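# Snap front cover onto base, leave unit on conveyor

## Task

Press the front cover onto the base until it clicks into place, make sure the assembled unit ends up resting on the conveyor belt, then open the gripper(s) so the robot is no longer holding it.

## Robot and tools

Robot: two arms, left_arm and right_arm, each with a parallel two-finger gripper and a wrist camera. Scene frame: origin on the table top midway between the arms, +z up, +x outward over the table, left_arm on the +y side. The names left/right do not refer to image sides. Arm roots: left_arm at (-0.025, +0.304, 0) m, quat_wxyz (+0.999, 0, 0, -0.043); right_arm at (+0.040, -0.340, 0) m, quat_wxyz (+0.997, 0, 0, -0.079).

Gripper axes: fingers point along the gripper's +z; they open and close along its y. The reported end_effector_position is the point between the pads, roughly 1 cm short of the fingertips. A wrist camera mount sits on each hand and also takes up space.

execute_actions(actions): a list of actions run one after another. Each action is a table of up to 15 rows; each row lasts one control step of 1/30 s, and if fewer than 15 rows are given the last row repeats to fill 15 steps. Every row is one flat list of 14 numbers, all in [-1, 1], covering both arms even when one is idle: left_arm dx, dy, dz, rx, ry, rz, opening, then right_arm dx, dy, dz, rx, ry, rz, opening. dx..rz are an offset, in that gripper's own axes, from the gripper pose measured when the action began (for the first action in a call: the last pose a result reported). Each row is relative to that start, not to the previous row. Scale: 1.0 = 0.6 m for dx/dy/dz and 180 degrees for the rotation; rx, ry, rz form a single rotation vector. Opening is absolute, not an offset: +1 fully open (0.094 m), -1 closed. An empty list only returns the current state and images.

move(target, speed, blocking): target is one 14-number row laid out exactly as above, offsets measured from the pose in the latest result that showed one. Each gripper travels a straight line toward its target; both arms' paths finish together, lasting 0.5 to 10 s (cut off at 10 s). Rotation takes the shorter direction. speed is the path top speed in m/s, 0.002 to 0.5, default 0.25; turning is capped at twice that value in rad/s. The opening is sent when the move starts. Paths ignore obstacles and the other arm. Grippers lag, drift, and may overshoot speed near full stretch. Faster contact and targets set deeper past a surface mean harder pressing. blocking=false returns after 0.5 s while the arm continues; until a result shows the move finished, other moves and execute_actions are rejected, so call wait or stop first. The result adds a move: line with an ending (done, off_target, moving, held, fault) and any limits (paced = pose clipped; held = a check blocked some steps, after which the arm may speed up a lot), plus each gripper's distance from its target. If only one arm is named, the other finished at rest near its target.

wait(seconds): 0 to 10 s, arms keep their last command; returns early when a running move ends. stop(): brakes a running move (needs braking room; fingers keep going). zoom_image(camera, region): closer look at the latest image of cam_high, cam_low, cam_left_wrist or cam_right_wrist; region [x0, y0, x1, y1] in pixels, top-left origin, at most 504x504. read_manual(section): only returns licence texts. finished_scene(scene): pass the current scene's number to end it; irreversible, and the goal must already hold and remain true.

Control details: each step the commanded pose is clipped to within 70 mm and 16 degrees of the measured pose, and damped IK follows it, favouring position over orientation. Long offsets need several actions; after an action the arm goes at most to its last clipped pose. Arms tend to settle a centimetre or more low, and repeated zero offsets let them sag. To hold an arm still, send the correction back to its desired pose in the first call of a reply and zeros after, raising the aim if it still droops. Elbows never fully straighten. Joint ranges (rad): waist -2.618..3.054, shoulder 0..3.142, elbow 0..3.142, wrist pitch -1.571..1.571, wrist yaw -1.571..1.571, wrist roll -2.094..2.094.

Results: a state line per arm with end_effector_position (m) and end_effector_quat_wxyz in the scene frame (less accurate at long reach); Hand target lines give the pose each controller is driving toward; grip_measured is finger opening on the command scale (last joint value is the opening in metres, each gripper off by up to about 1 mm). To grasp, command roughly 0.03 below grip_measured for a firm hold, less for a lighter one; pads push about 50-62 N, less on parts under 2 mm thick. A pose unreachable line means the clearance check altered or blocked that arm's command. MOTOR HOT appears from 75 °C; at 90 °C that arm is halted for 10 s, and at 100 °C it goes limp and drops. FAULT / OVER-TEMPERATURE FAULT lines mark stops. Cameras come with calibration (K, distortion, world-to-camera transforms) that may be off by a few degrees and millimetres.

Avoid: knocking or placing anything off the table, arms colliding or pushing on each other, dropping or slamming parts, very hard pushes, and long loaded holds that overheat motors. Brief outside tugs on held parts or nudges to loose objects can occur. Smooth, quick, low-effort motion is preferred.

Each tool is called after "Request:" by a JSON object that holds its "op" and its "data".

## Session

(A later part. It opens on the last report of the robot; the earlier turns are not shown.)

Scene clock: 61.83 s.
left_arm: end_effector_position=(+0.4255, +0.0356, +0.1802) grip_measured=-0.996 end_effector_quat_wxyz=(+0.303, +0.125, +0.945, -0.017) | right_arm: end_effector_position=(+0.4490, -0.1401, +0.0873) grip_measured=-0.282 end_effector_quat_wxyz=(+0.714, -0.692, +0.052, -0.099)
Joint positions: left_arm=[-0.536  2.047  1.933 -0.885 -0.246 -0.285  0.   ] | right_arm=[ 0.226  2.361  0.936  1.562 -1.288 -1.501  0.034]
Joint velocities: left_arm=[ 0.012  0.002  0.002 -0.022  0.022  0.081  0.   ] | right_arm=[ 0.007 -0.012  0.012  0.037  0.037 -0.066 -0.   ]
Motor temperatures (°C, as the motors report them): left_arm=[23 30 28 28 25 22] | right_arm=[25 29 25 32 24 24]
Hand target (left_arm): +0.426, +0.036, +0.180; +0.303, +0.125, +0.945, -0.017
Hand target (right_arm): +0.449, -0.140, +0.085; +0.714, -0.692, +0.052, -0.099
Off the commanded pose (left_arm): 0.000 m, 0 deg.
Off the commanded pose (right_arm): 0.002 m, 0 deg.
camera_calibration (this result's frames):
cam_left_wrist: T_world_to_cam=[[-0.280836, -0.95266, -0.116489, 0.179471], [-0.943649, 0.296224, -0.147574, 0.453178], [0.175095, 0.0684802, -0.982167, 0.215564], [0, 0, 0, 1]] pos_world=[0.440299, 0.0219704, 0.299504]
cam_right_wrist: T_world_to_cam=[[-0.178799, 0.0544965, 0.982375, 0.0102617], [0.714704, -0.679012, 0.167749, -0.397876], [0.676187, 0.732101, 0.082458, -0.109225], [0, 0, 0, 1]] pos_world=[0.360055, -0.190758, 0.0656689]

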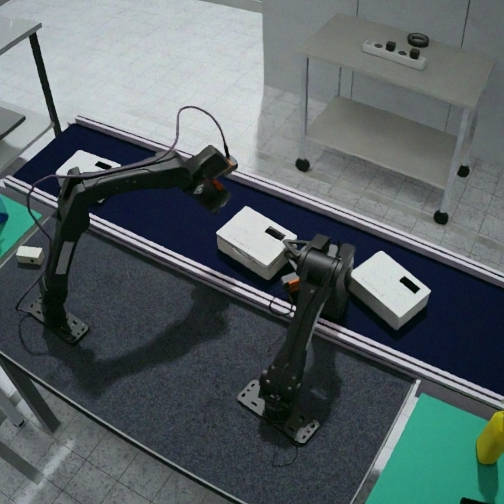

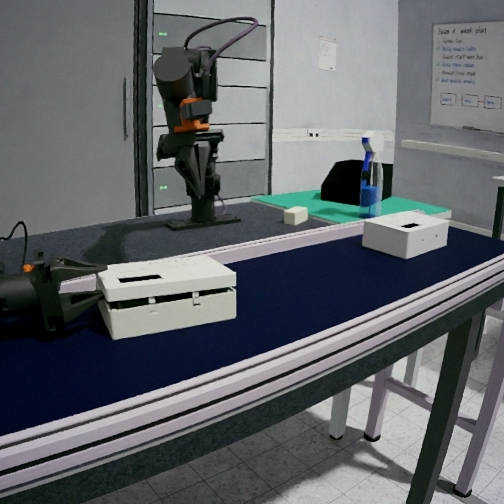

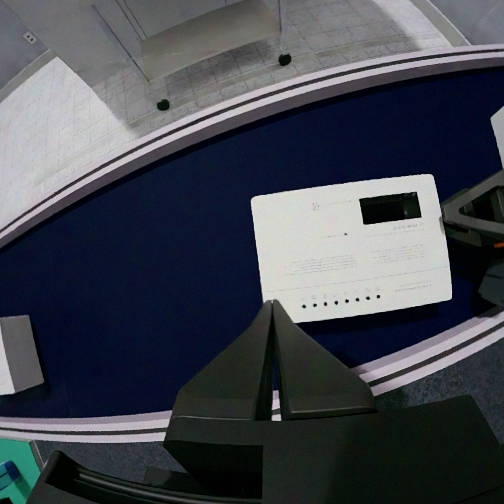

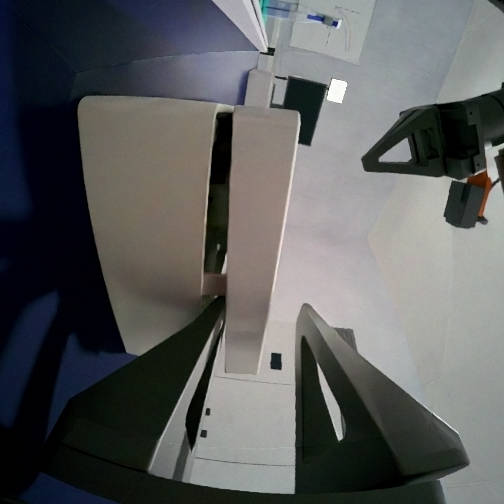

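Request:
{"op": "move", "data": {"target": [0,0,0,0,0,0,-1, 0,0,-0.035,0,0,0,-0.28], "speed": 0.03}}

Request:
{"op": "zoom_image", "data": {"camera": "cam_low", "region": [40, 210, 290, 350]}}

Scene clock: 62.97 s.
left_arm: end_effector_position=(+0.4255, +0.0356, +0.1802) grip_measured=-0.996 end_effector_quat_wxyz=(+0.303, +0.125, +0.945, -0.017) | right_arm: end_effector_position=(+0.4499, -0.1565, +0.0866) grip_measured=-0.282 end_effector_quat_wxyz=(+0.712, -0.694, +0.050, -0.101)
Joint positions: left_arm=[-0.536  2.047  1.933 -0.885 -0.246 -0.285  0.   ] | right_arm=[ 0.182  2.361  0.936  1.565 -1.332 -1.503  0.034]
Joint velocities: left_arm=[ 0.012 -0.002  0.012 -0.022  0.051 -0.022 -0.001] | right_arm=[ 0.017 -0.012  0.002 -0.081  0.007 -0.022  0.001]
Motor temperatures (°C, as the motors report them): left_arm=[23 30 28 28 25 22] | right_arm=[25 29 25 32 24 24]
Hand target (left_arm): +0.426, +0.036, +0.180; +0.303, +0.125, +0.945, -0.017
Hand target (right_arm): +0.445, -0.161, +0.086; +0.711, -0.695, +0.053, -0.098
Off the commanded pose (left_arm): 0.000 m, 0 deg.
Off the commanded pose (right_arm): 0.007 m, 1 deg.
joint sent to its limit (right arm) — the command would take joint 4 (wrist pitch) past its upper limit, so that joint was sent only as far as its limit.
move: done
camera_calibration (this result's frames):
cam_left_wrist: T_world_to_cam=[[-0.280836, -0.95266, -0.116489, 0.179471], [-0.943649, 0.296224, -0.147574, 0.453178], [0.175095, 0.0684802, -0.982167, 0.215564], [0, 0, 0, 1]] pos_world=[0.440299, 0.0219704, 0.299504]
cam_right_wrist: T_world_to_cam=[[-0.184568, 0.0610313, 0.980923, 0.0157396], [0.713074, -0.678537, 0.176387, -0.409493], [0.676358, 0.732027, 0.0817161, -0.0977419], [0, 0, 0, 1]] pos_world=[0.361013, -0.207267, 0.0647772]

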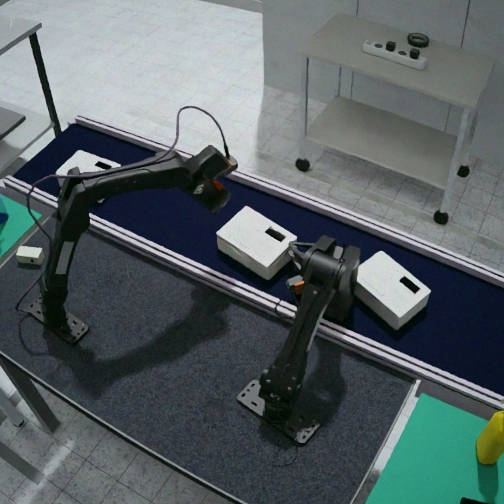

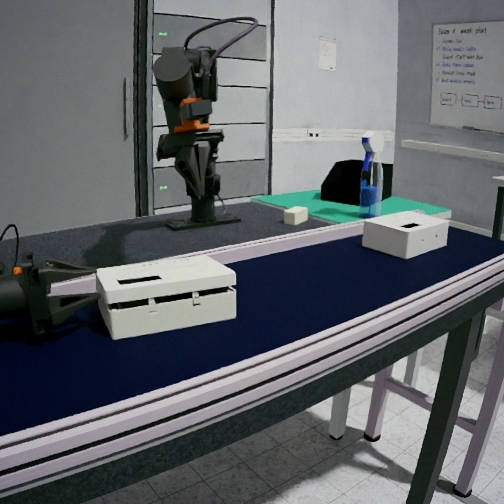

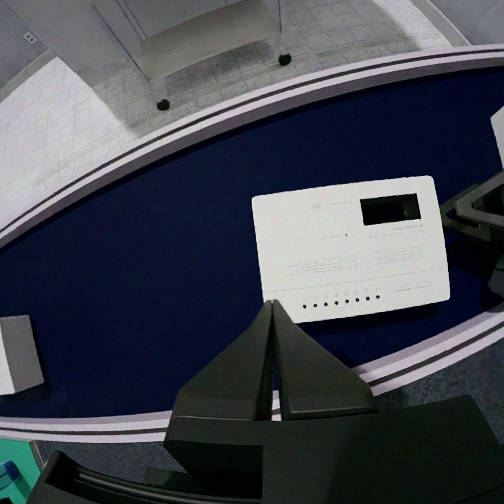

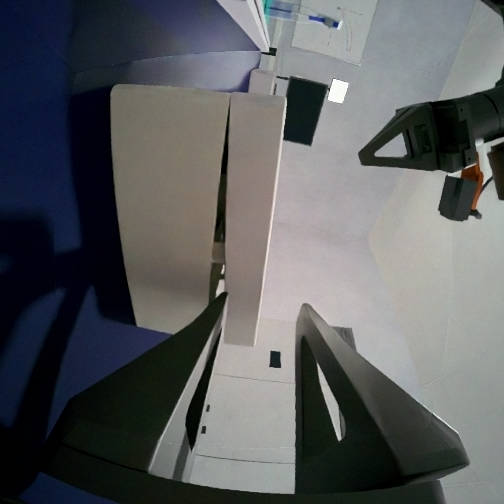

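Region (40, 210, 290, 350) of cam_low's 504x504 image, scaled by 2.016, with more detail than that image has; it fills the top 282 rows of this view, and the rest is white.

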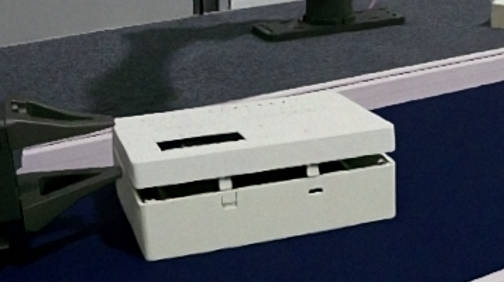

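Request:
{"op": "move", "data": {"target": [-0.057,-0.146,0.187,0,0,0,-1, 0,0,0,0,0,0,-0.28], "speed": 0.15}}

Request:
{"op": "zoom_image", "data": {"camera": "cam_low", "region": [40, 170, 290, 350]}}

Scene clock: 65.37 s.
left_arm: end_effector_position=(+0.4955, -0.0663, +0.1036) grip_measured=-0.996 end_effector_quat_wxyz=(+0.316, +0.129, +0.939, -0.032) | right_arm: end_effector_position=(+0.4495, -0.1565, +0.0866) grip_measured=-0.282 end_effector_quat_wxyz=(+0.712, -0.694, +0.049, -0.101)
Joint positions: left_arm=[-0.608  2.749  2.85  -1.077 -0.268 -0.338  0.   ] | right_arm=[ 0.182  2.361  0.936  1.565 -1.334 -1.504  0.034]
Joint velocities: left_arm=[-0.002  0.012  0.012 -0.022 -0.007  0.007 -0.   ] | right_arm=[ 0.027  0.007 -0.007  0.007  0.007  0.022  0.   ]
Motor temperatures (°C, as the motors report them): left_arm=[23 30 28 28 25 22] | right_arm=[25 29 25 32 24 24]
Hand target (left_arm): +0.493, -0.066, +0.101; +0.315, +0.127, +0.940, -0.024
Hand target (right_arm): +0.450, -0.157, +0.087; +0.712, -0.694, +0.050, -0.101
Off the commanded pose (left_arm): 0.003 m, 2 deg.
Off the commanded pose (right_arm): 0.000 m, 0 deg.
elbow stopped short (left arm): the move would have taken joint 3 (elbow) straighter than the controller allows; a more bent joint 3 avoids this.
move: done
camera_calibration (this result's frames):
cam_left_wrist: T_world_to_cam=[[-0.294989, -0.950764, -0.0950241, 0.0980343], [-0.934494, 0.307812, -0.178811, 0.537591], [0.199257, 0.0360521, -0.979284, 0.120648], [0, 0, 0, 1]] pos_world=[0.507255, -0.0766194, 0.223592]
cam_right_wrist: T_world_to_cam=[[-0.185428, 0.0610166, 0.980762, 0.0160754], [0.714212, -0.677138, 0.17716, -0.409564], [0.674921, 0.733322, 0.0819814, -0.0967426], [0, 0, 0, 1]] pos_world=[0.36079, -0.207369, 0.0647231]

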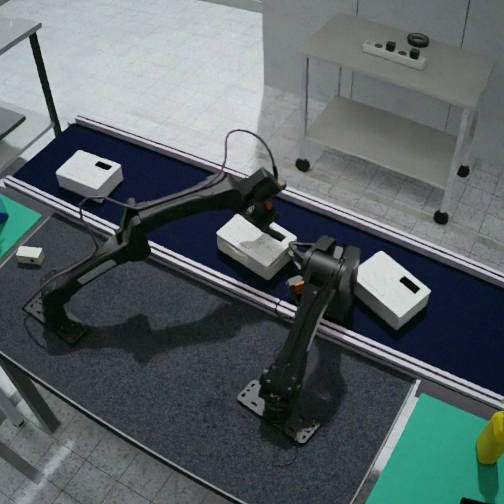

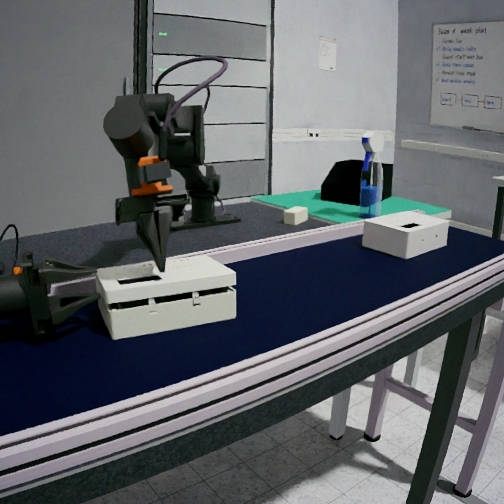

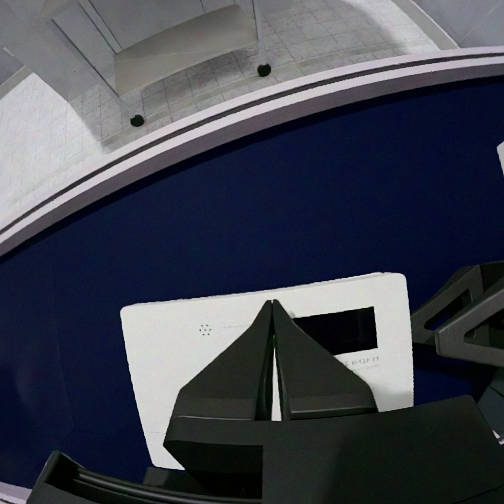

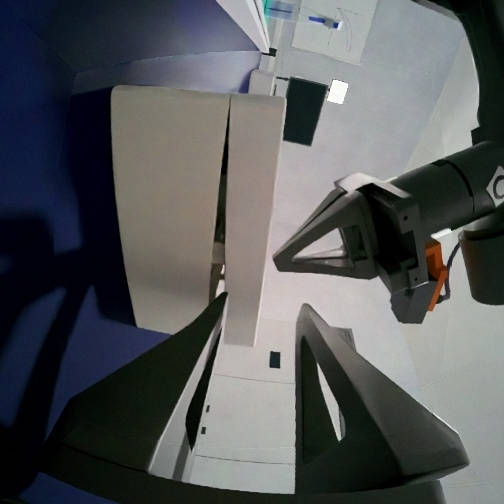

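Region (40, 170, 290, 350) of cam_low's 504x504 image, scaled by 2.016, with more detail than that image has; it fills the top 363 rows of this view, and the rest is white.

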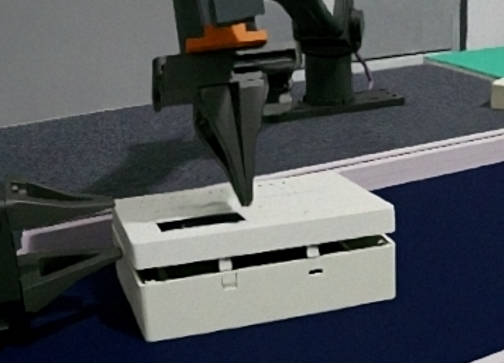

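Request:
{"op": "move", "data": {"target": [0.046,-0.002,0.029,0,0,0,-1, 0,0,0,0,0,0,-0.28], "speed": 0.03}}

Request:
{"op": "zoom_image", "data": {"camera": "cam_low", "region": [40, 170, 290, 350]}}

Scene clock: 67.10 s.
left_arm: end_effector_position=(+0.4932, -0.0637, +0.0921) grip_measured=-0.996 end_effector_quat_wxyz=(+0.335, +0.124, +0.933, -0.042) | right_arm: end_effector_position=(+0.4495, -0.1565, +0.0866) grip_measured=-0.282 end_effector_quat_wxyz=(+0.712, -0.694, +0.049, -0.101)
Joint positions: left_arm=[-0.609  2.539  2.369 -0.76  -0.272 -0.338  0.   ] | right_arm=[ 0.182  2.361  0.936  1.565 -1.334 -1.504  0.034]
Joint velocities: left_arm=[ 0.002 -0.002 -0.017  0.007 -0.007  0.037 -0.001] | right_arm=[ 0.002 -0.017  0.007 -0.022  0.007  0.007 -0.001]
Motor temperatures (°C, as the motors report them): left_arm=[23 31 28 28 25 22] | right_arm=[25 29 25 32 24 24]
Hand target (left_arm): +0.484, -0.063, +0.074; +0.316, +0.129, +0.939, -0.032
Hand target (right_arm): +0.450, -0.156, +0.087; +0.712, -0.694, +0.049, -0.101
Off the commanded pose (left_arm): 0.021 m, 3 deg.
Off the commanded pose (right_arm): 0.000 m, 0 deg.
move: off_target (left_arm)
camera_calibration (this result's frames):
cam_left_wrist: T_world_to_cam=[[-0.289177, -0.95393, -0.0799682, 0.0942513], [-0.927766, 0.299865, -0.222105, 0.532701], [0.235853, 0.00996398, -0.971738, 0.0893933], [0, 0, 0, 1]] pos_world=[0.500394, -0.0707201, 0.21272]
cam_right_wrist: T_world_to_cam=[[-0.185428, 0.0610166, 0.980762, 0.0160754], [0.714212, -0.677138, 0.17716, -0.409564], [0.674921, 0.733322, 0.0819814, -0.0967426], [0, 0, 0, 1]] pos_world=[0.36079, -0.207369, 0.0647231]

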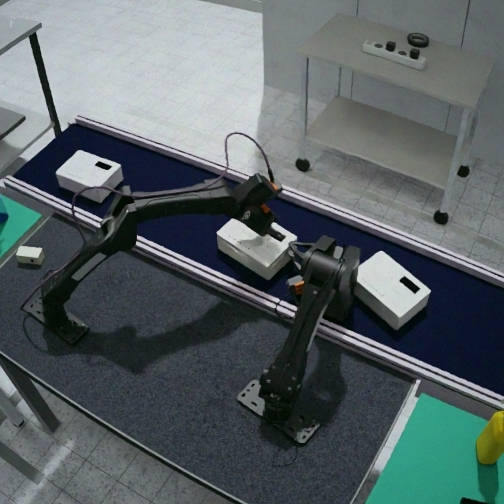

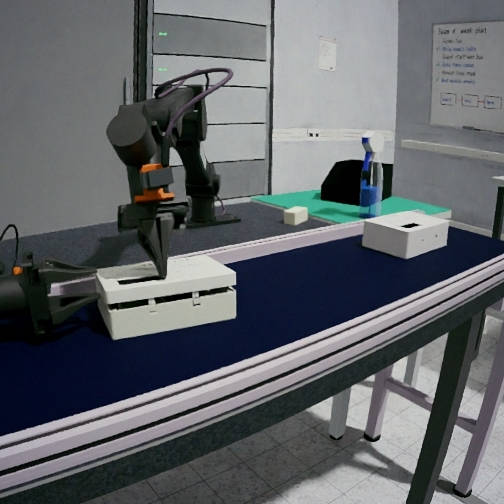

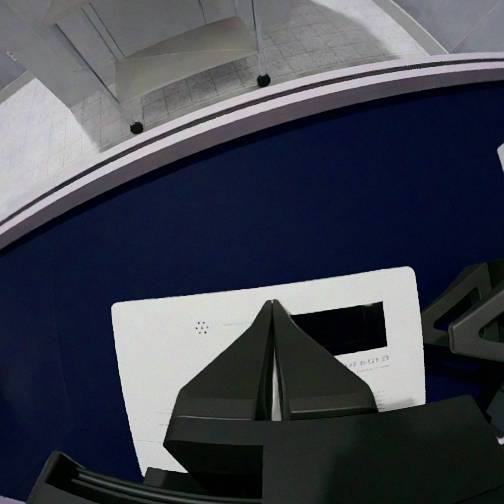

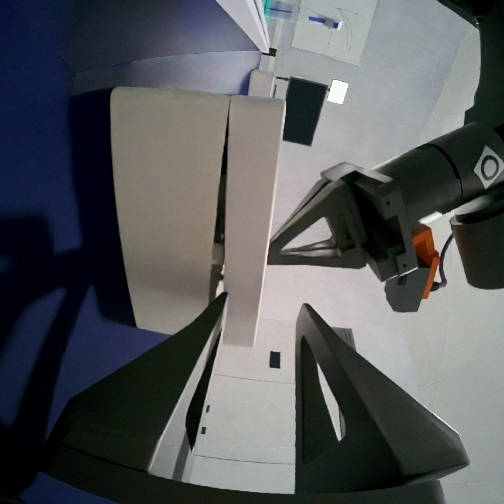

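Region (40, 170, 290, 350) of cam_low's 504x504 image, scaled by 2.016, with more detail than that image has; it fills the top 363 rows of this view, and the rest is white.

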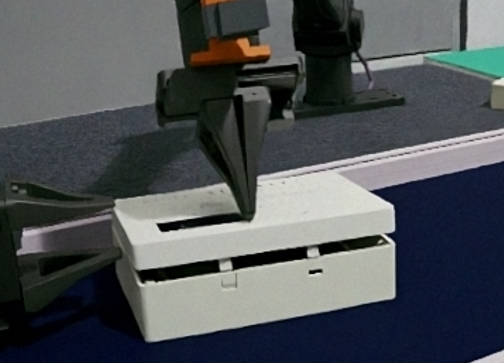

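Request:
{"op": "move", "data": {"target": [-0.016,0,-0.019,0,0,0,-1, 0,0,0,0,0,0,-0.28], "speed": 0.05}}

Request:
{"op": "move", "data": {"target": [-0.034,0.002,0.03,0,0,0,-1, 0,0,0,0,0,0,-0.28], "speed": 0.04}}

Scene clock: 68.23 s.
left_arm: end_effector_position=(+0.4942, -0.0646, +0.1095) grip_measured=-0.996 end_effector_quat_wxyz=(+0.341, +0.123, +0.931, -0.046) | right_arm: end_effector_position=(+0.4495, -0.1565, +0.0866) grip_measured=-0.282 end_effector_quat_wxyz=(+0.712, -0.694, +0.049, -0.101)
Joint positions: left_arm=[-0.609  2.539  2.43  -0.806 -0.272 -0.338  0.   ] | right_arm=[ 0.182  2.361  0.936  1.565 -1.334 -1.504  0.034]
Joint velocities: left_arm=[-0.002  0.012 -0.002 -0.022  0.022 -0.022 -0.001] | right_arm=[-0.017 -0.002  0.017 -0.022 -0.037 -0.037 -0.001]
Motor temperatures (°C, as the motors report them): left_arm=[23 31 28 28 25 22] | right_arm=[25 29 25 32 24 24]
Hand target (left_arm): +0.493, -0.064, +0.107; +0.335, +0.124, +0.933, -0.042
Hand target (right_arm): +0.450, -0.156, +0.087; +0.712, -0.694, +0.049, -0.101
Off the commanded pose (left_arm): 0.003 m, 1 deg.
Off the commanded pose (right_arm): 0.000 m, 0 deg.
move: done
camera_calibration (this result's frames):
cam_left_wrist: T_world_to_cam=[[-0.288295, -0.954663, -0.0741951, 0.0940101], [-0.925148, 0.297689, -0.235546, 0.537809], [0.246954, 0.000734512, -0.969027, 0.0996817], [0, 0, 0, 1]] pos_world=[0.500039, -0.070425, 0.230248]
cam_right_wrist: T_world_to_cam=[[-0.185428, 0.0610166, 0.980762, 0.0160754], [0.714212, -0.677138, 0.17716, -0.409564], [0.674921, 0.733322, 0.0819814, -0.0967426], [0, 0, 0, 1]] pos_world=[0.36079, -0.207369, 0.0647231]

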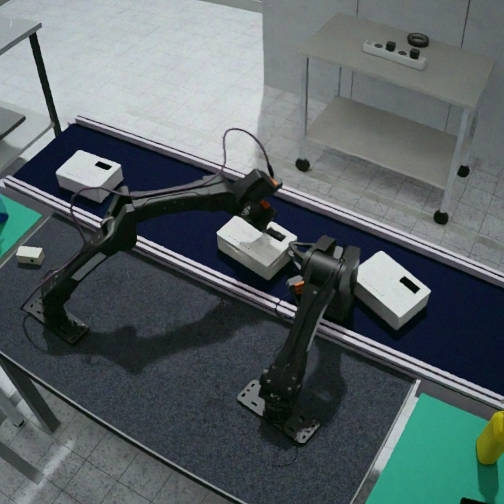

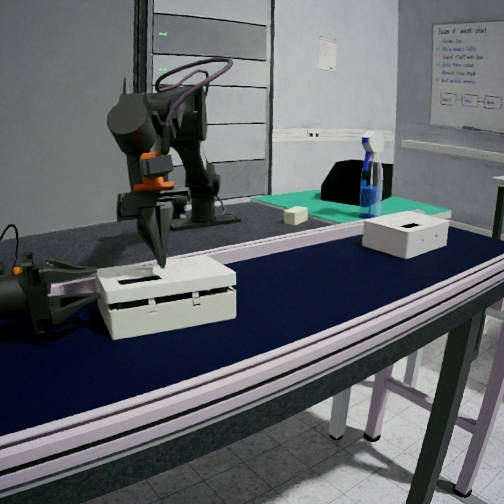

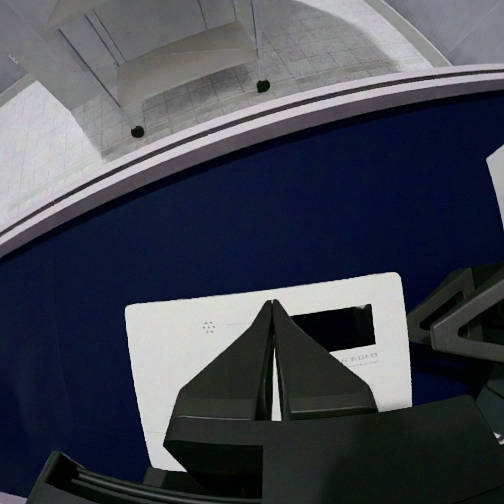

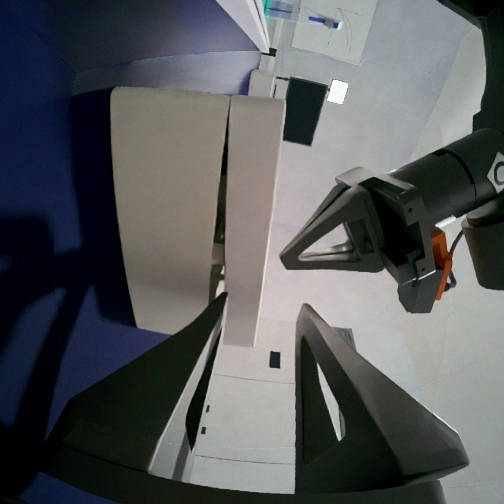

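Scene clock: 69.40 s.
left_arm: end_effector_position=(+0.5190, -0.0736, +0.1075) grip_measured=-0.996 end_effector_quat_wxyz=(+0.356, +0.123, +0.925, -0.053) | right_arm: end_effector_position=(+0.4495, -0.1565, +0.0866) grip_measured=-0.282 end_effector_quat_wxyz=(+0.712, -0.694, +0.049, -0.101)
Joint positions: left_arm=[-0.592  2.77   2.848 -0.954 -0.262 -0.319  0.   ] | right_arm=[ 0.182  2.361  0.936  1.565 -1.334 -1.504  0.034]
Joint velocities: left_arm=[0.002 0.012 0.002 0.051 0.051 0.037 0.001] | right_arm=[-0.022  0.007 -0.027  0.022  0.007 -0.037  0.   ]
Motor temperatures (°C, as the motors report them): left_arm=[23 31 28 28 25 22] | right_arm=[25 29 25 32 24 24]
Hand target (left_arm): +0.520, -0.070, +0.109; +0.353, +0.124, +0.926, -0.053
Hand target (right_arm): +0.450, -0.156, +0.087; +0.712, -0.694, +0.049, -0.101
Off the commanded pose (left_arm): 0.004 m, 2 deg.
Off the commanded pose (right_arm): 0.000 m, 0 deg.
elbow stopped short (left arm): the move would have taken joint 3 (elbow) straighter than the controller allows; a more bent joint 3 avoids this.
move: done
camera_calibration (this result's frames):
cam_left_wrist: T_world_to_cam=[[-0.291153, -0.954456, -0.0651521, 0.0928914], [-0.91632, 0.297795, -0.267725, 0.561802], [0.274933, -0.0182487, -0.96129, 0.0748404], [0, 0, 0, 1]] pos_world=[0.52126, -0.0772753, 0.228404]
cam_right_wrist: T_world_to_cam=[[-0.185428, 0.0610166, 0.980762, 0.0160754], [0.714212, -0.677138, 0.17716, -0.409564], [0.674921, 0.733322, 0.0819814, -0.0967426], [0, 0, 0, 1]] pos_world=[0.36079, -0.207369, 0.0647231]

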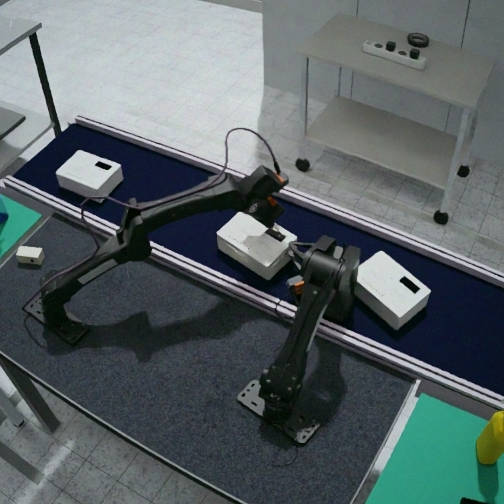

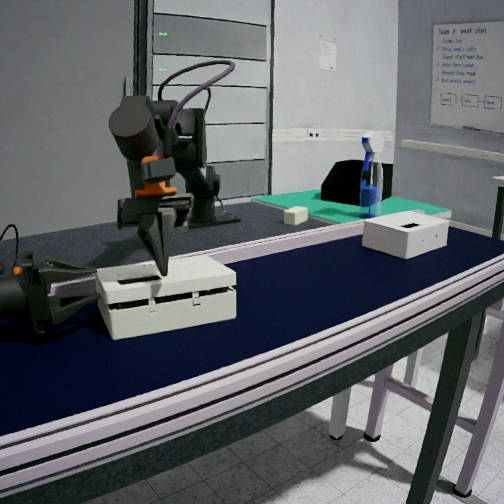

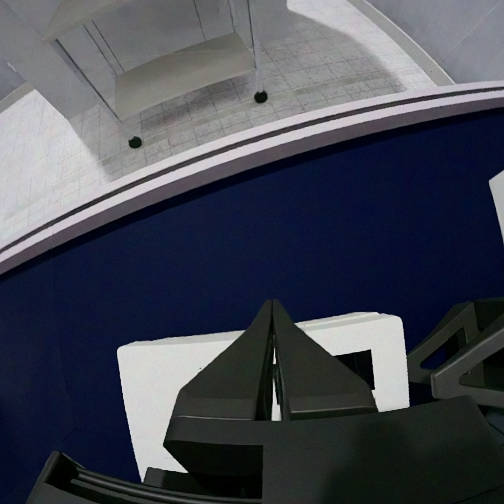

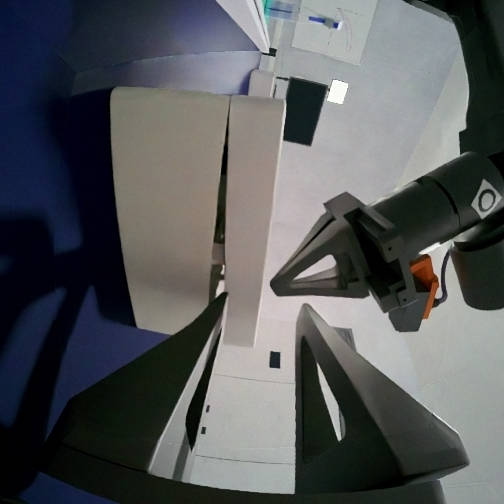

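Request:
{"op": "move", "data": {"target": [0.04,0.01,-0.03,0,0,0,-1, 0,0,0.036,0,0,0,-0.28], "speed": 0.03}}

Request:
{"op": "zoom_image", "data": {"camera": "cam_low", "region": [40, 170, 290, 350]}}

Scene clock: 71.23 s.
left_arm: end_effector_position=(+0.4944, -0.0538, +0.0936) grip_measured=-0.996 end_effector_quat_wxyz=(+0.343, +0.124, +0.930, -0.046) | right_arm: end_effector_position=(+0.4494, -0.1421, +0.0858) grip_measured=-0.282 end_effector_quat_wxyz=(+0.712, -0.693, +0.048, -0.103)
Joint positions: left_arm=[-0.592  2.476  2.247 -0.678 -0.263 -0.321  0.   ] | right_arm=[ 0.221  2.361  0.936  1.55  -1.293 -1.524  0.034]
Joint velocities: left_arm=[ 0.007  0.002 -0.017  0.022  0.022  0.022  0.001] | right_arm=[-0.007 -0.007 -0.007  0.007 -0.022 -0.081 -0.001]
Motor temperatures (°C, as the motors report them): left_arm=[23 32 28 28 25 22] | right_arm=[25 29 25 32 24 24]
Hand target (left_arm): +0.492, -0.060, +0.105; +0.355, +0.123, +0.925, -0.053
Hand target (right_arm): +0.453, -0.135, +0.087; +0.712, -0.693, +0.049, -0.101
Off the commanded pose (left_arm): 0.013 m, 2 deg.
Off the commanded pose (right_arm): 0.008 m, 0 deg.
move: off_target (left_arm)
camera_calibration (this result's frames):
cam_left_wrist: T_world_to_cam=[[-0.290742, -0.953835, -0.0752889, 0.104547], [-0.923248, 0.300332, -0.239613, 0.530637], [0.251163, -0.000155328, -0.967945, 0.0819794], [0, 0, 0, 1]] pos_world=[0.499715, -0.0596334, 0.214371]
cam_right_wrist: T_world_to_cam=[[-0.189861, 0.0609191, 0.979919, 0.0179759], [0.711869, -0.67882, 0.180127, -0.399012], [0.676162, 0.731774, 0.0855153, -0.108208], [0, 0, 0, 1]] pos_world=[0.360624, -0.192768, 0.0635112]

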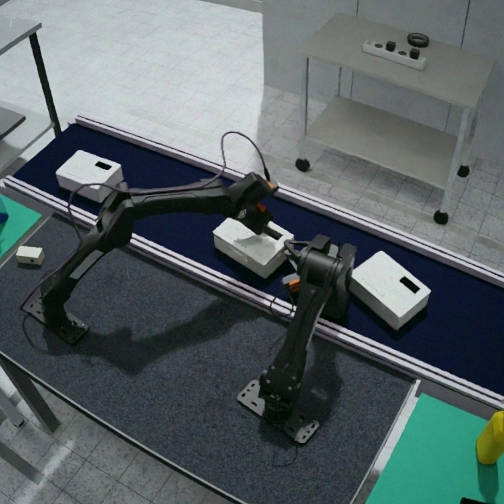

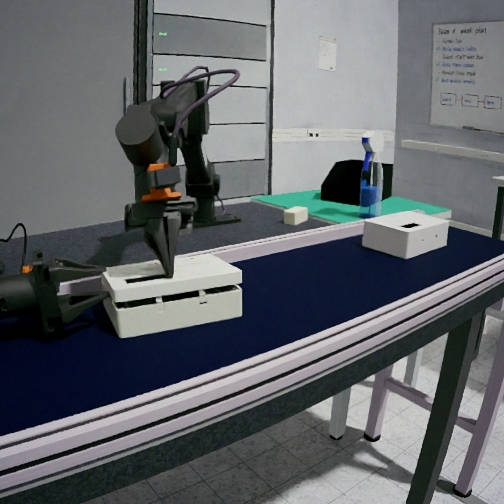

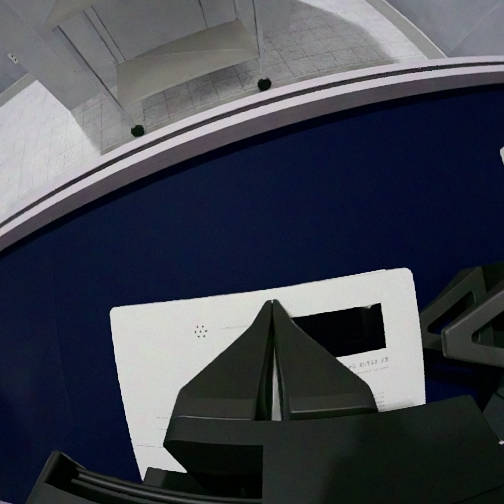

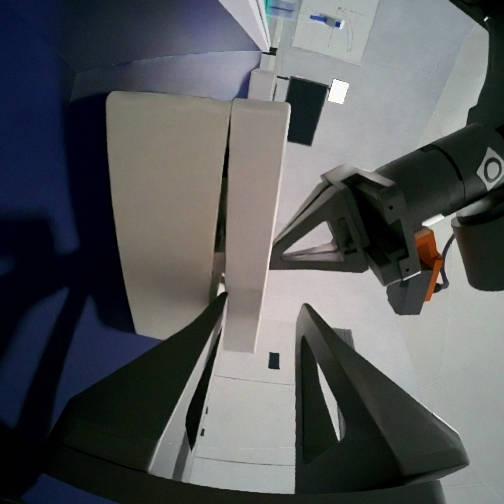

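Region (40, 170, 290, 350) of cam_low's 504x504 image, scaled by 2.016, with more detail than that image has; it fills the top 363 rows of this view, and the rest is white.

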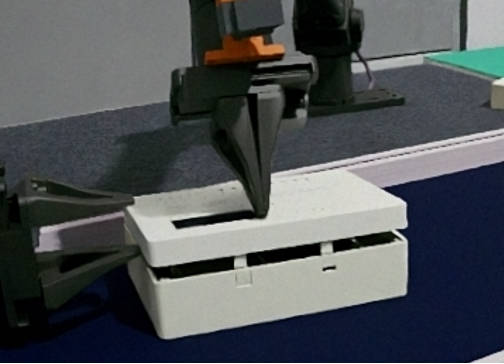

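Request:
{"op": "move", "data": {"target": [0.0,-0.05,-0.035,0,0,0,-1, 0,0,0,0,0,0,-0.28], "speed": 0.04}}

Scene clock: 72.97 s.
left_arm: end_effector_position=(+0.4748, -0.0787, +0.1106) grip_measured=-0.996 end_effector_quat_wxyz=(+0.344, +0.127, +0.929, -0.055) | right_arm: end_effector_position=(+0.4495, -0.1421, +0.0857) grip_measured=-0.282 end_effector_quat_wxyz=(+0.712, -0.693, +0.049, -0.103)
Joint positions: left_arm=[-0.648  2.476  2.312 -0.744 -0.282 -0.364  0.   ] | right_arm=[ 0.221  2.361  0.936  1.549 -1.293 -1.525  0.034]
Joint velocities: left_arm=[-0.002 -0.002  0.007 -0.037  0.037 -0.037  0.   ] | right_arm=[-0.002 -0.002 -0.012  0.022 -0.022 -0.007  0.001]
Motor temperatures (°C, as the motors report them): left_arm=[23 32 28 28 25 22] | right_arm=[25 29 25 32 24 24]
Hand target (left_arm): +0.473, -0.080, +0.109; +0.344, +0.124, +0.930, -0.047
Hand target (right_arm): +0.449, -0.142, +0.086; +0.712, -0.693, +0.048, -0.103
Off the commanded pose (left_arm): 0.002 m, 1 deg.
Off the commanded pose (right_arm): 0.000 m, 0 deg.
move: done
camera_calibration (this result's frames):
cam_left_wrist: T_world_to_cam=[[-0.301407, -0.951475, -0.0620395, 0.0801741], [-0.919479, 0.307262, -0.24525, 0.523469], [0.252412, -0.0168762, -0.967473, 0.101393], [0, 0, 0, 1]] pos_world=[0.479891, -0.0828476, 0.23145]
cam_right_wrist: T_world_to_cam=[[-0.189445, 0.0611771, 0.979984, 0.017961], [0.711667, -0.679075, 0.179968, -0.398989], [0.676492, 0.731516, 0.0851094, -0.108394], [0, 0, 0, 1]] pos_world=[0.360677, -0.19275, 0.0634288]

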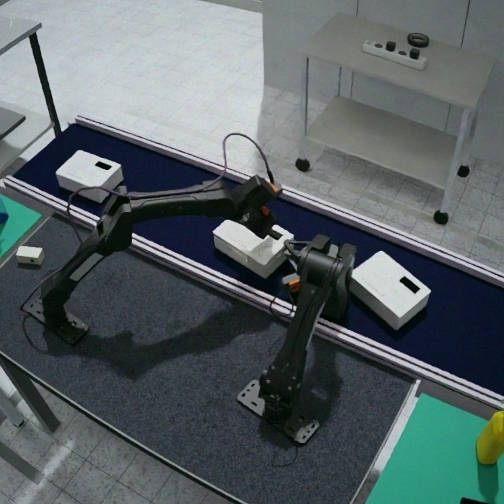

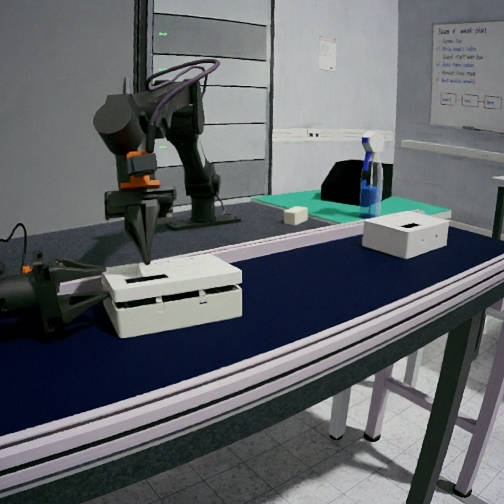

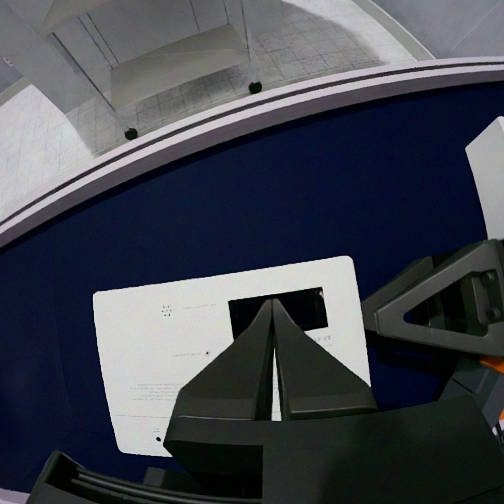

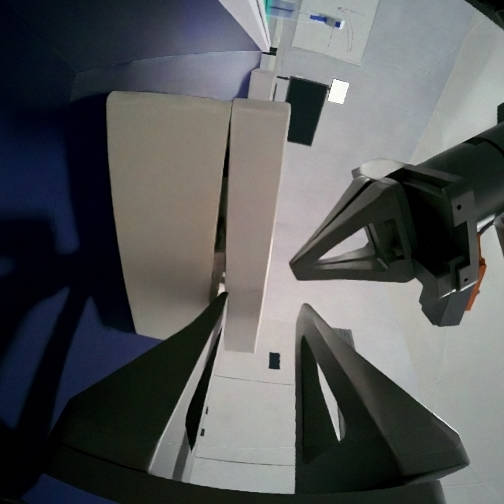

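Request:
{"op": "move", "data": {"target": [0.033,0,0.038,0,0,0,-1, 0,0,0,0,0,0,-0.28], "speed": 0.03}}

Request:
{"op": "zoom_image", "data": {"camera": "cam_low", "region": [40, 170, 290, 350]}}

Scene clock: 74.43 s.
left_arm: end_effector_position=(+0.4787, -0.0820, +0.0918) grip_measured=-0.996 end_effector_quat_wxyz=(+0.356, +0.123, +0.924, -0.062) | right_arm: end_effector_position=(+0.4495, -0.1421, +0.0857) grip_measured=-0.282 end_effector_quat_wxyz=(+0.712, -0.693, +0.049, -0.103)
Joint positions: left_arm=[-0.648  2.469  2.207 -0.617 -0.283 -0.365  0.   ] | right_arm=[ 0.221  2.361  0.936  1.549 -1.293 -1.525  0.034]
Joint velocities: left_arm=[-0.017  0.002 -0.017  0.081  0.037  0.037 -0.001] | right_arm=[-0.012  0.002  0.007  0.022  0.007  0.051 -0.   ]
Motor temperatures (°C, as the motors report them): left_arm=[23 32 28 28 25 22] | right_arm=[25 29 25 32 24 24]
Hand target (left_arm): +0.475, -0.078, +0.081; +0.344, +0.127, +0.929, -0.055
Hand target (right_arm): +0.449, -0.142, +0.086; +0.712, -0.693, +0.049, -0.103
Off the commanded pose (left_arm): 0.012 m, 2 deg.
Off the commanded pose (right_arm): 0.000 m, 0 deg.
move: off_target (left_arm)
camera_calibration (this result's frames):
cam_left_wrist: T_world_to_cam=[[-0.298907, -0.95299, -0.0496511, 0.0745782], [-0.914201, 0.300886, -0.271486, 0.522763], [0.273662, -0.035758, -0.961161, 0.069864], [0, 0, 0, 1]] pos_world=[0.481083, -0.0837213, 0.212776]
cam_right_wrist: T_world_to_cam=[[-0.189445, 0.0611771, 0.979984, 0.017961], [0.711667, -0.679075, 0.179968, -0.398989], [0.676492, 0.731516, 0.0851094, -0.108394], [0, 0, 0, 1]] pos_world=[0.360677, -0.19275, 0.0634288]

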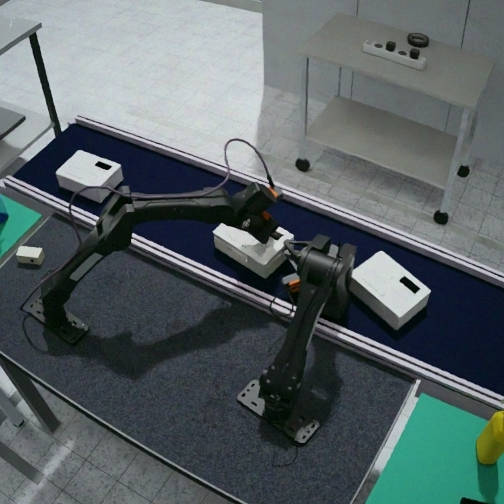

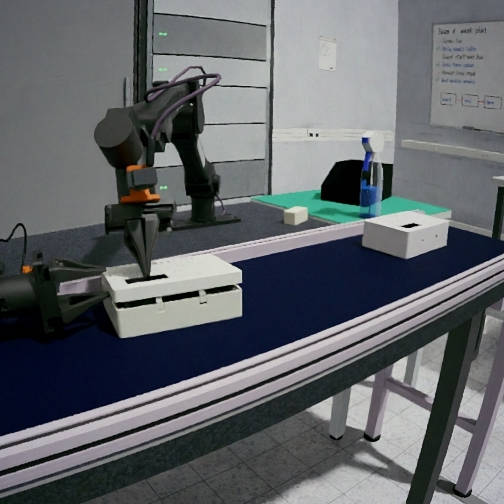

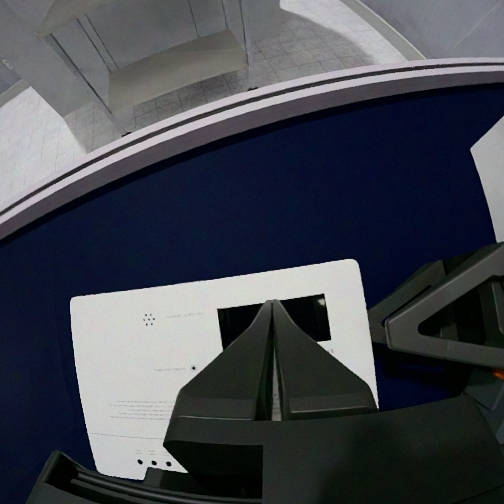

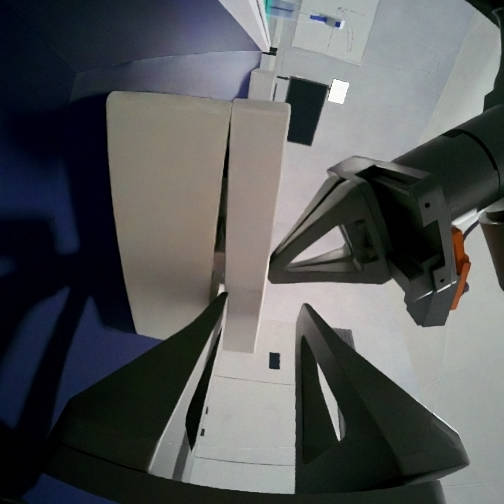

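Region (40, 170, 290, 350) of cam_low's 504x504 image, scaled by 2.016, with more detail than that image has; it fills the top 363 rows of this view, and the rest is white.

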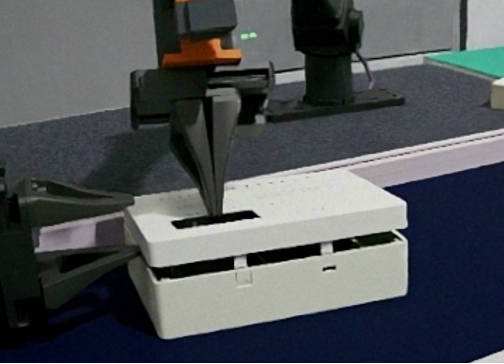

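Now drag −x while keeping light pressure.

Request:
{"op": "move", "data": {"target": [0.042,-0.002,-0.01,0,0,0,-1, 0,0,0,0,0,0,-0.28], "speed": 0.02}}

Request:
{"op": "zoom_image", "data": {"camera": "cam_low", "region": [40, 170, 290, 350]}}

Scene clock: 76.10 s.
left_arm: end_effector_position=(+0.4678, -0.0779, +0.0908) grip_measured=-0.996 end_effector_quat_wxyz=(+0.372, +0.118, +0.918, -0.071) | right_arm: end_effector_position=(+0.4495, -0.1421, +0.0857) grip_measured=-0.282 end_effector_quat_wxyz=(+0.712, -0.693, +0.049, -0.103)
Joint positions: left_arm=[-0.658  2.377  2.013 -0.477 -0.294 -0.374  0.   ] | right_arm=[ 0.221  2.361  0.936  1.549 -1.293 -1.525  0.034]
Joint velocities: left_arm=[-0.012 -0.007 -0.012 -0.066  0.007 -0.007  0.   ] | right_arm=[ 0.002 -0.007  0.012 -0.037 -0.051 -0.081  0.   ]
Motor temperatures (°C, as the motors report them): left_arm=[23 32 28 28 25 22] | right_arm=[25 29 25 32 24 24]
Hand target (left_arm): +0.457, -0.077, +0.080; +0.356, +0.124, +0.924, -0.062
Hand target (right_arm): +0.449, -0.142, +0.086; +0.712, -0.693, +0.049, -0.103
Off the commanded pose (left_arm): 0.016 m, 2 deg.
Off the commanded pose (right_arm): 0.000 m, 0 deg.
move: off_target (left_arm)
camera_calibration (this result's frames):
cam_left_wrist: T_world_to_cam=[[-0.293802, -0.955207, -0.0355021, 0.0713555], [-0.906113, 0.290144, -0.307857, 0.510026], [0.304368, -0.0582801, -0.95077, 0.0549877], [0, 0, 0, 1]] pos_world=[0.466369, -0.076617, 0.211829]
cam_right_wrist: T_world_to_cam=[[-0.189445, 0.0611771, 0.979984, 0.017961], [0.711667, -0.679075, 0.179968, -0.398989], [0.676492, 0.731516, 0.0851094, -0.108394], [0, 0, 0, 1]] pos_world=[0.360677, -0.19275, 0.0634288]

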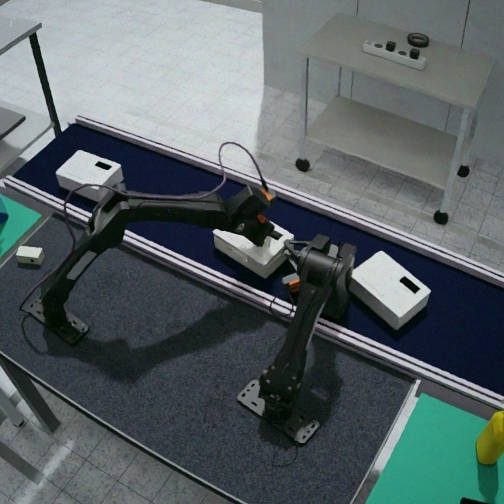

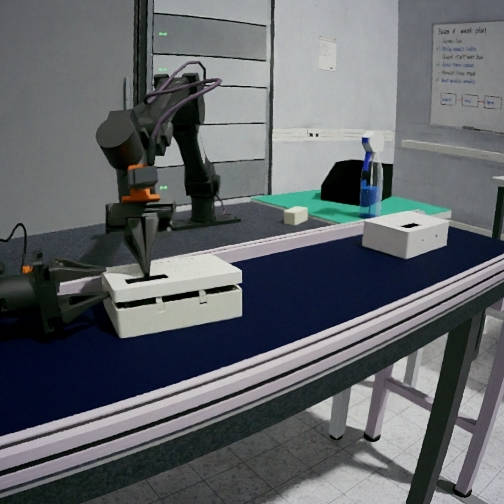

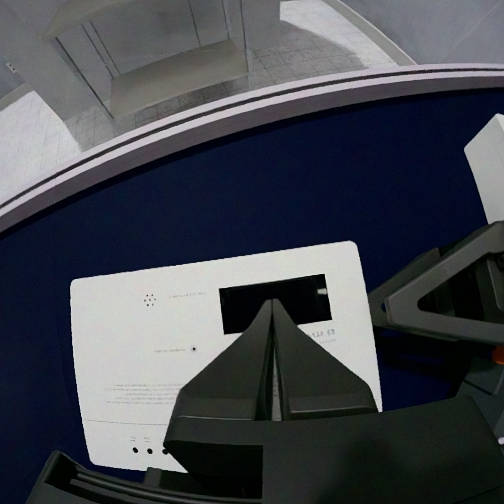

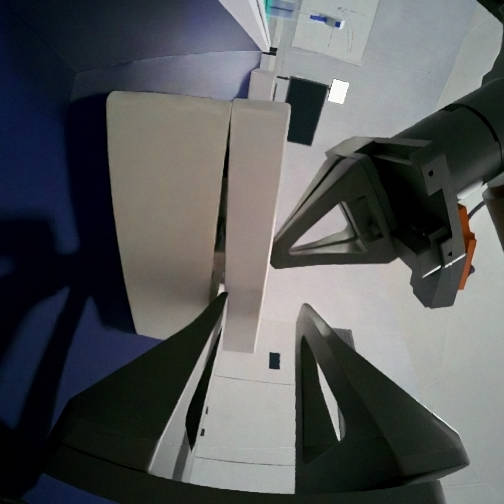

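Region (40, 170, 290, 350) of cam_low's 504x504 image, scaled by 2.016, with more detail than that image has; it fills the top 363 rows of this view, and the rest is white.

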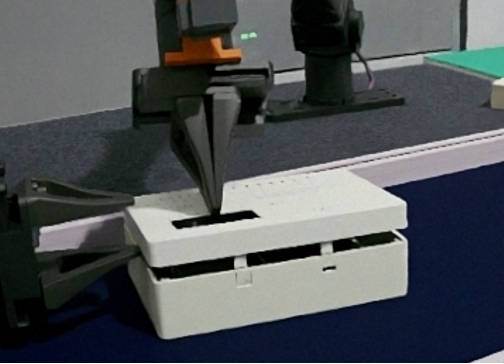

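Request:
{"op": "move", "data": {"target": [-0.045,0.045,0.0,0,0.02,0,-1, 0,0,0,0,0,0,-0.28], "speed": 0.05}}

Scene clock: 77.80 s.
left_arm: end_effector_position=(+0.4912, -0.0585, +0.1065) grip_measured=-0.996 end_effector_quat_wxyz=(+0.345, +0.118, +0.929, -0.067) | right_arm: end_effector_position=(+0.4495, -0.1421, +0.0857) grip_measured=-0.282 end_effector_quat_wxyz=(+0.712, -0.693, +0.049, -0.103)
Joint positions: left_arm=[-0.593  2.449  2.24  -0.676 -0.233 -0.341  0.   ] | right_arm=[ 0.221  2.361  0.936  1.549 -1.293 -1.525  0.034]
Joint velocities: left_arm=[-0.007  0.007 -0.007  0.007  0.051 -0.007  0.   ] | right_arm=[-0.007 -0.007 -0.017 -0.037  0.022 -0.022 -0.001]
Motor temperatures (°C, as the motors report them): left_arm=[23 32 28 28 25 22] | right_arm=[25 29 25 32 24 24]
Hand target (left_arm): +0.494, -0.056, +0.109; +0.344, +0.120, +0.929, -0.067
Hand target (right_arm): +0.449, -0.142, +0.086; +0.712, -0.693, +0.049, -0.103
Off the commanded pose (left_arm): 0.004 m, 0 deg.
Off the commanded pose (right_arm): 0.000 m, 0 deg.
move: done
camera_calibration (this result's frames):
cam_left_wrist: T_world_to_cam=[[-0.29495, -0.954956, -0.0326071, 0.0976056], [-0.922223, 0.293437, -0.251792, 0.532591], [0.250018, -0.0441948, -0.967232, 0.0931831], [0, 0, 0, 1]] pos_world=[0.496659, -0.0589545, 0.227414]
cam_right_wrist: T_world_to_cam=[[-0.189445, 0.0611771, 0.979984, 0.017961], [0.711667, -0.679075, 0.179968, -0.398989], [0.676492, 0.731516, 0.0851094, -0.108394], [0, 0, 0, 1]] pos_world=[0.360677, -0.19275, 0.0634288]

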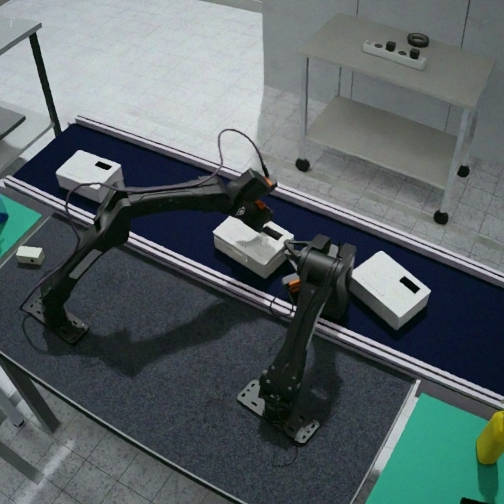

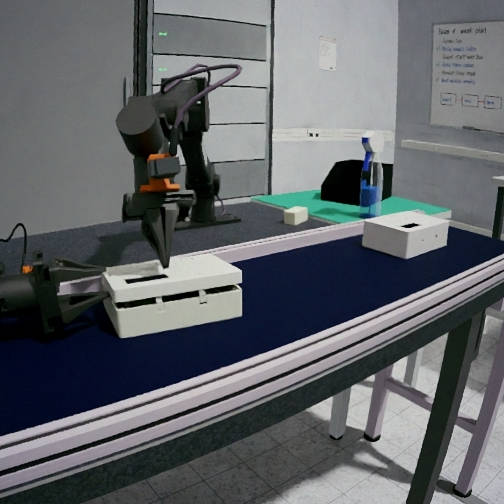

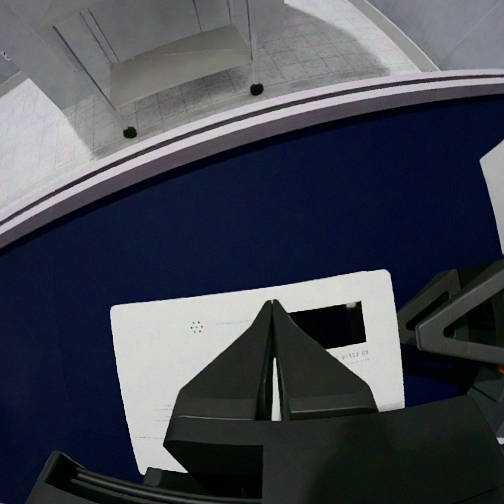

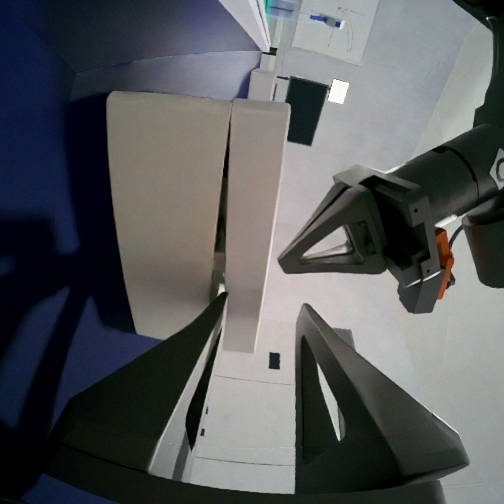

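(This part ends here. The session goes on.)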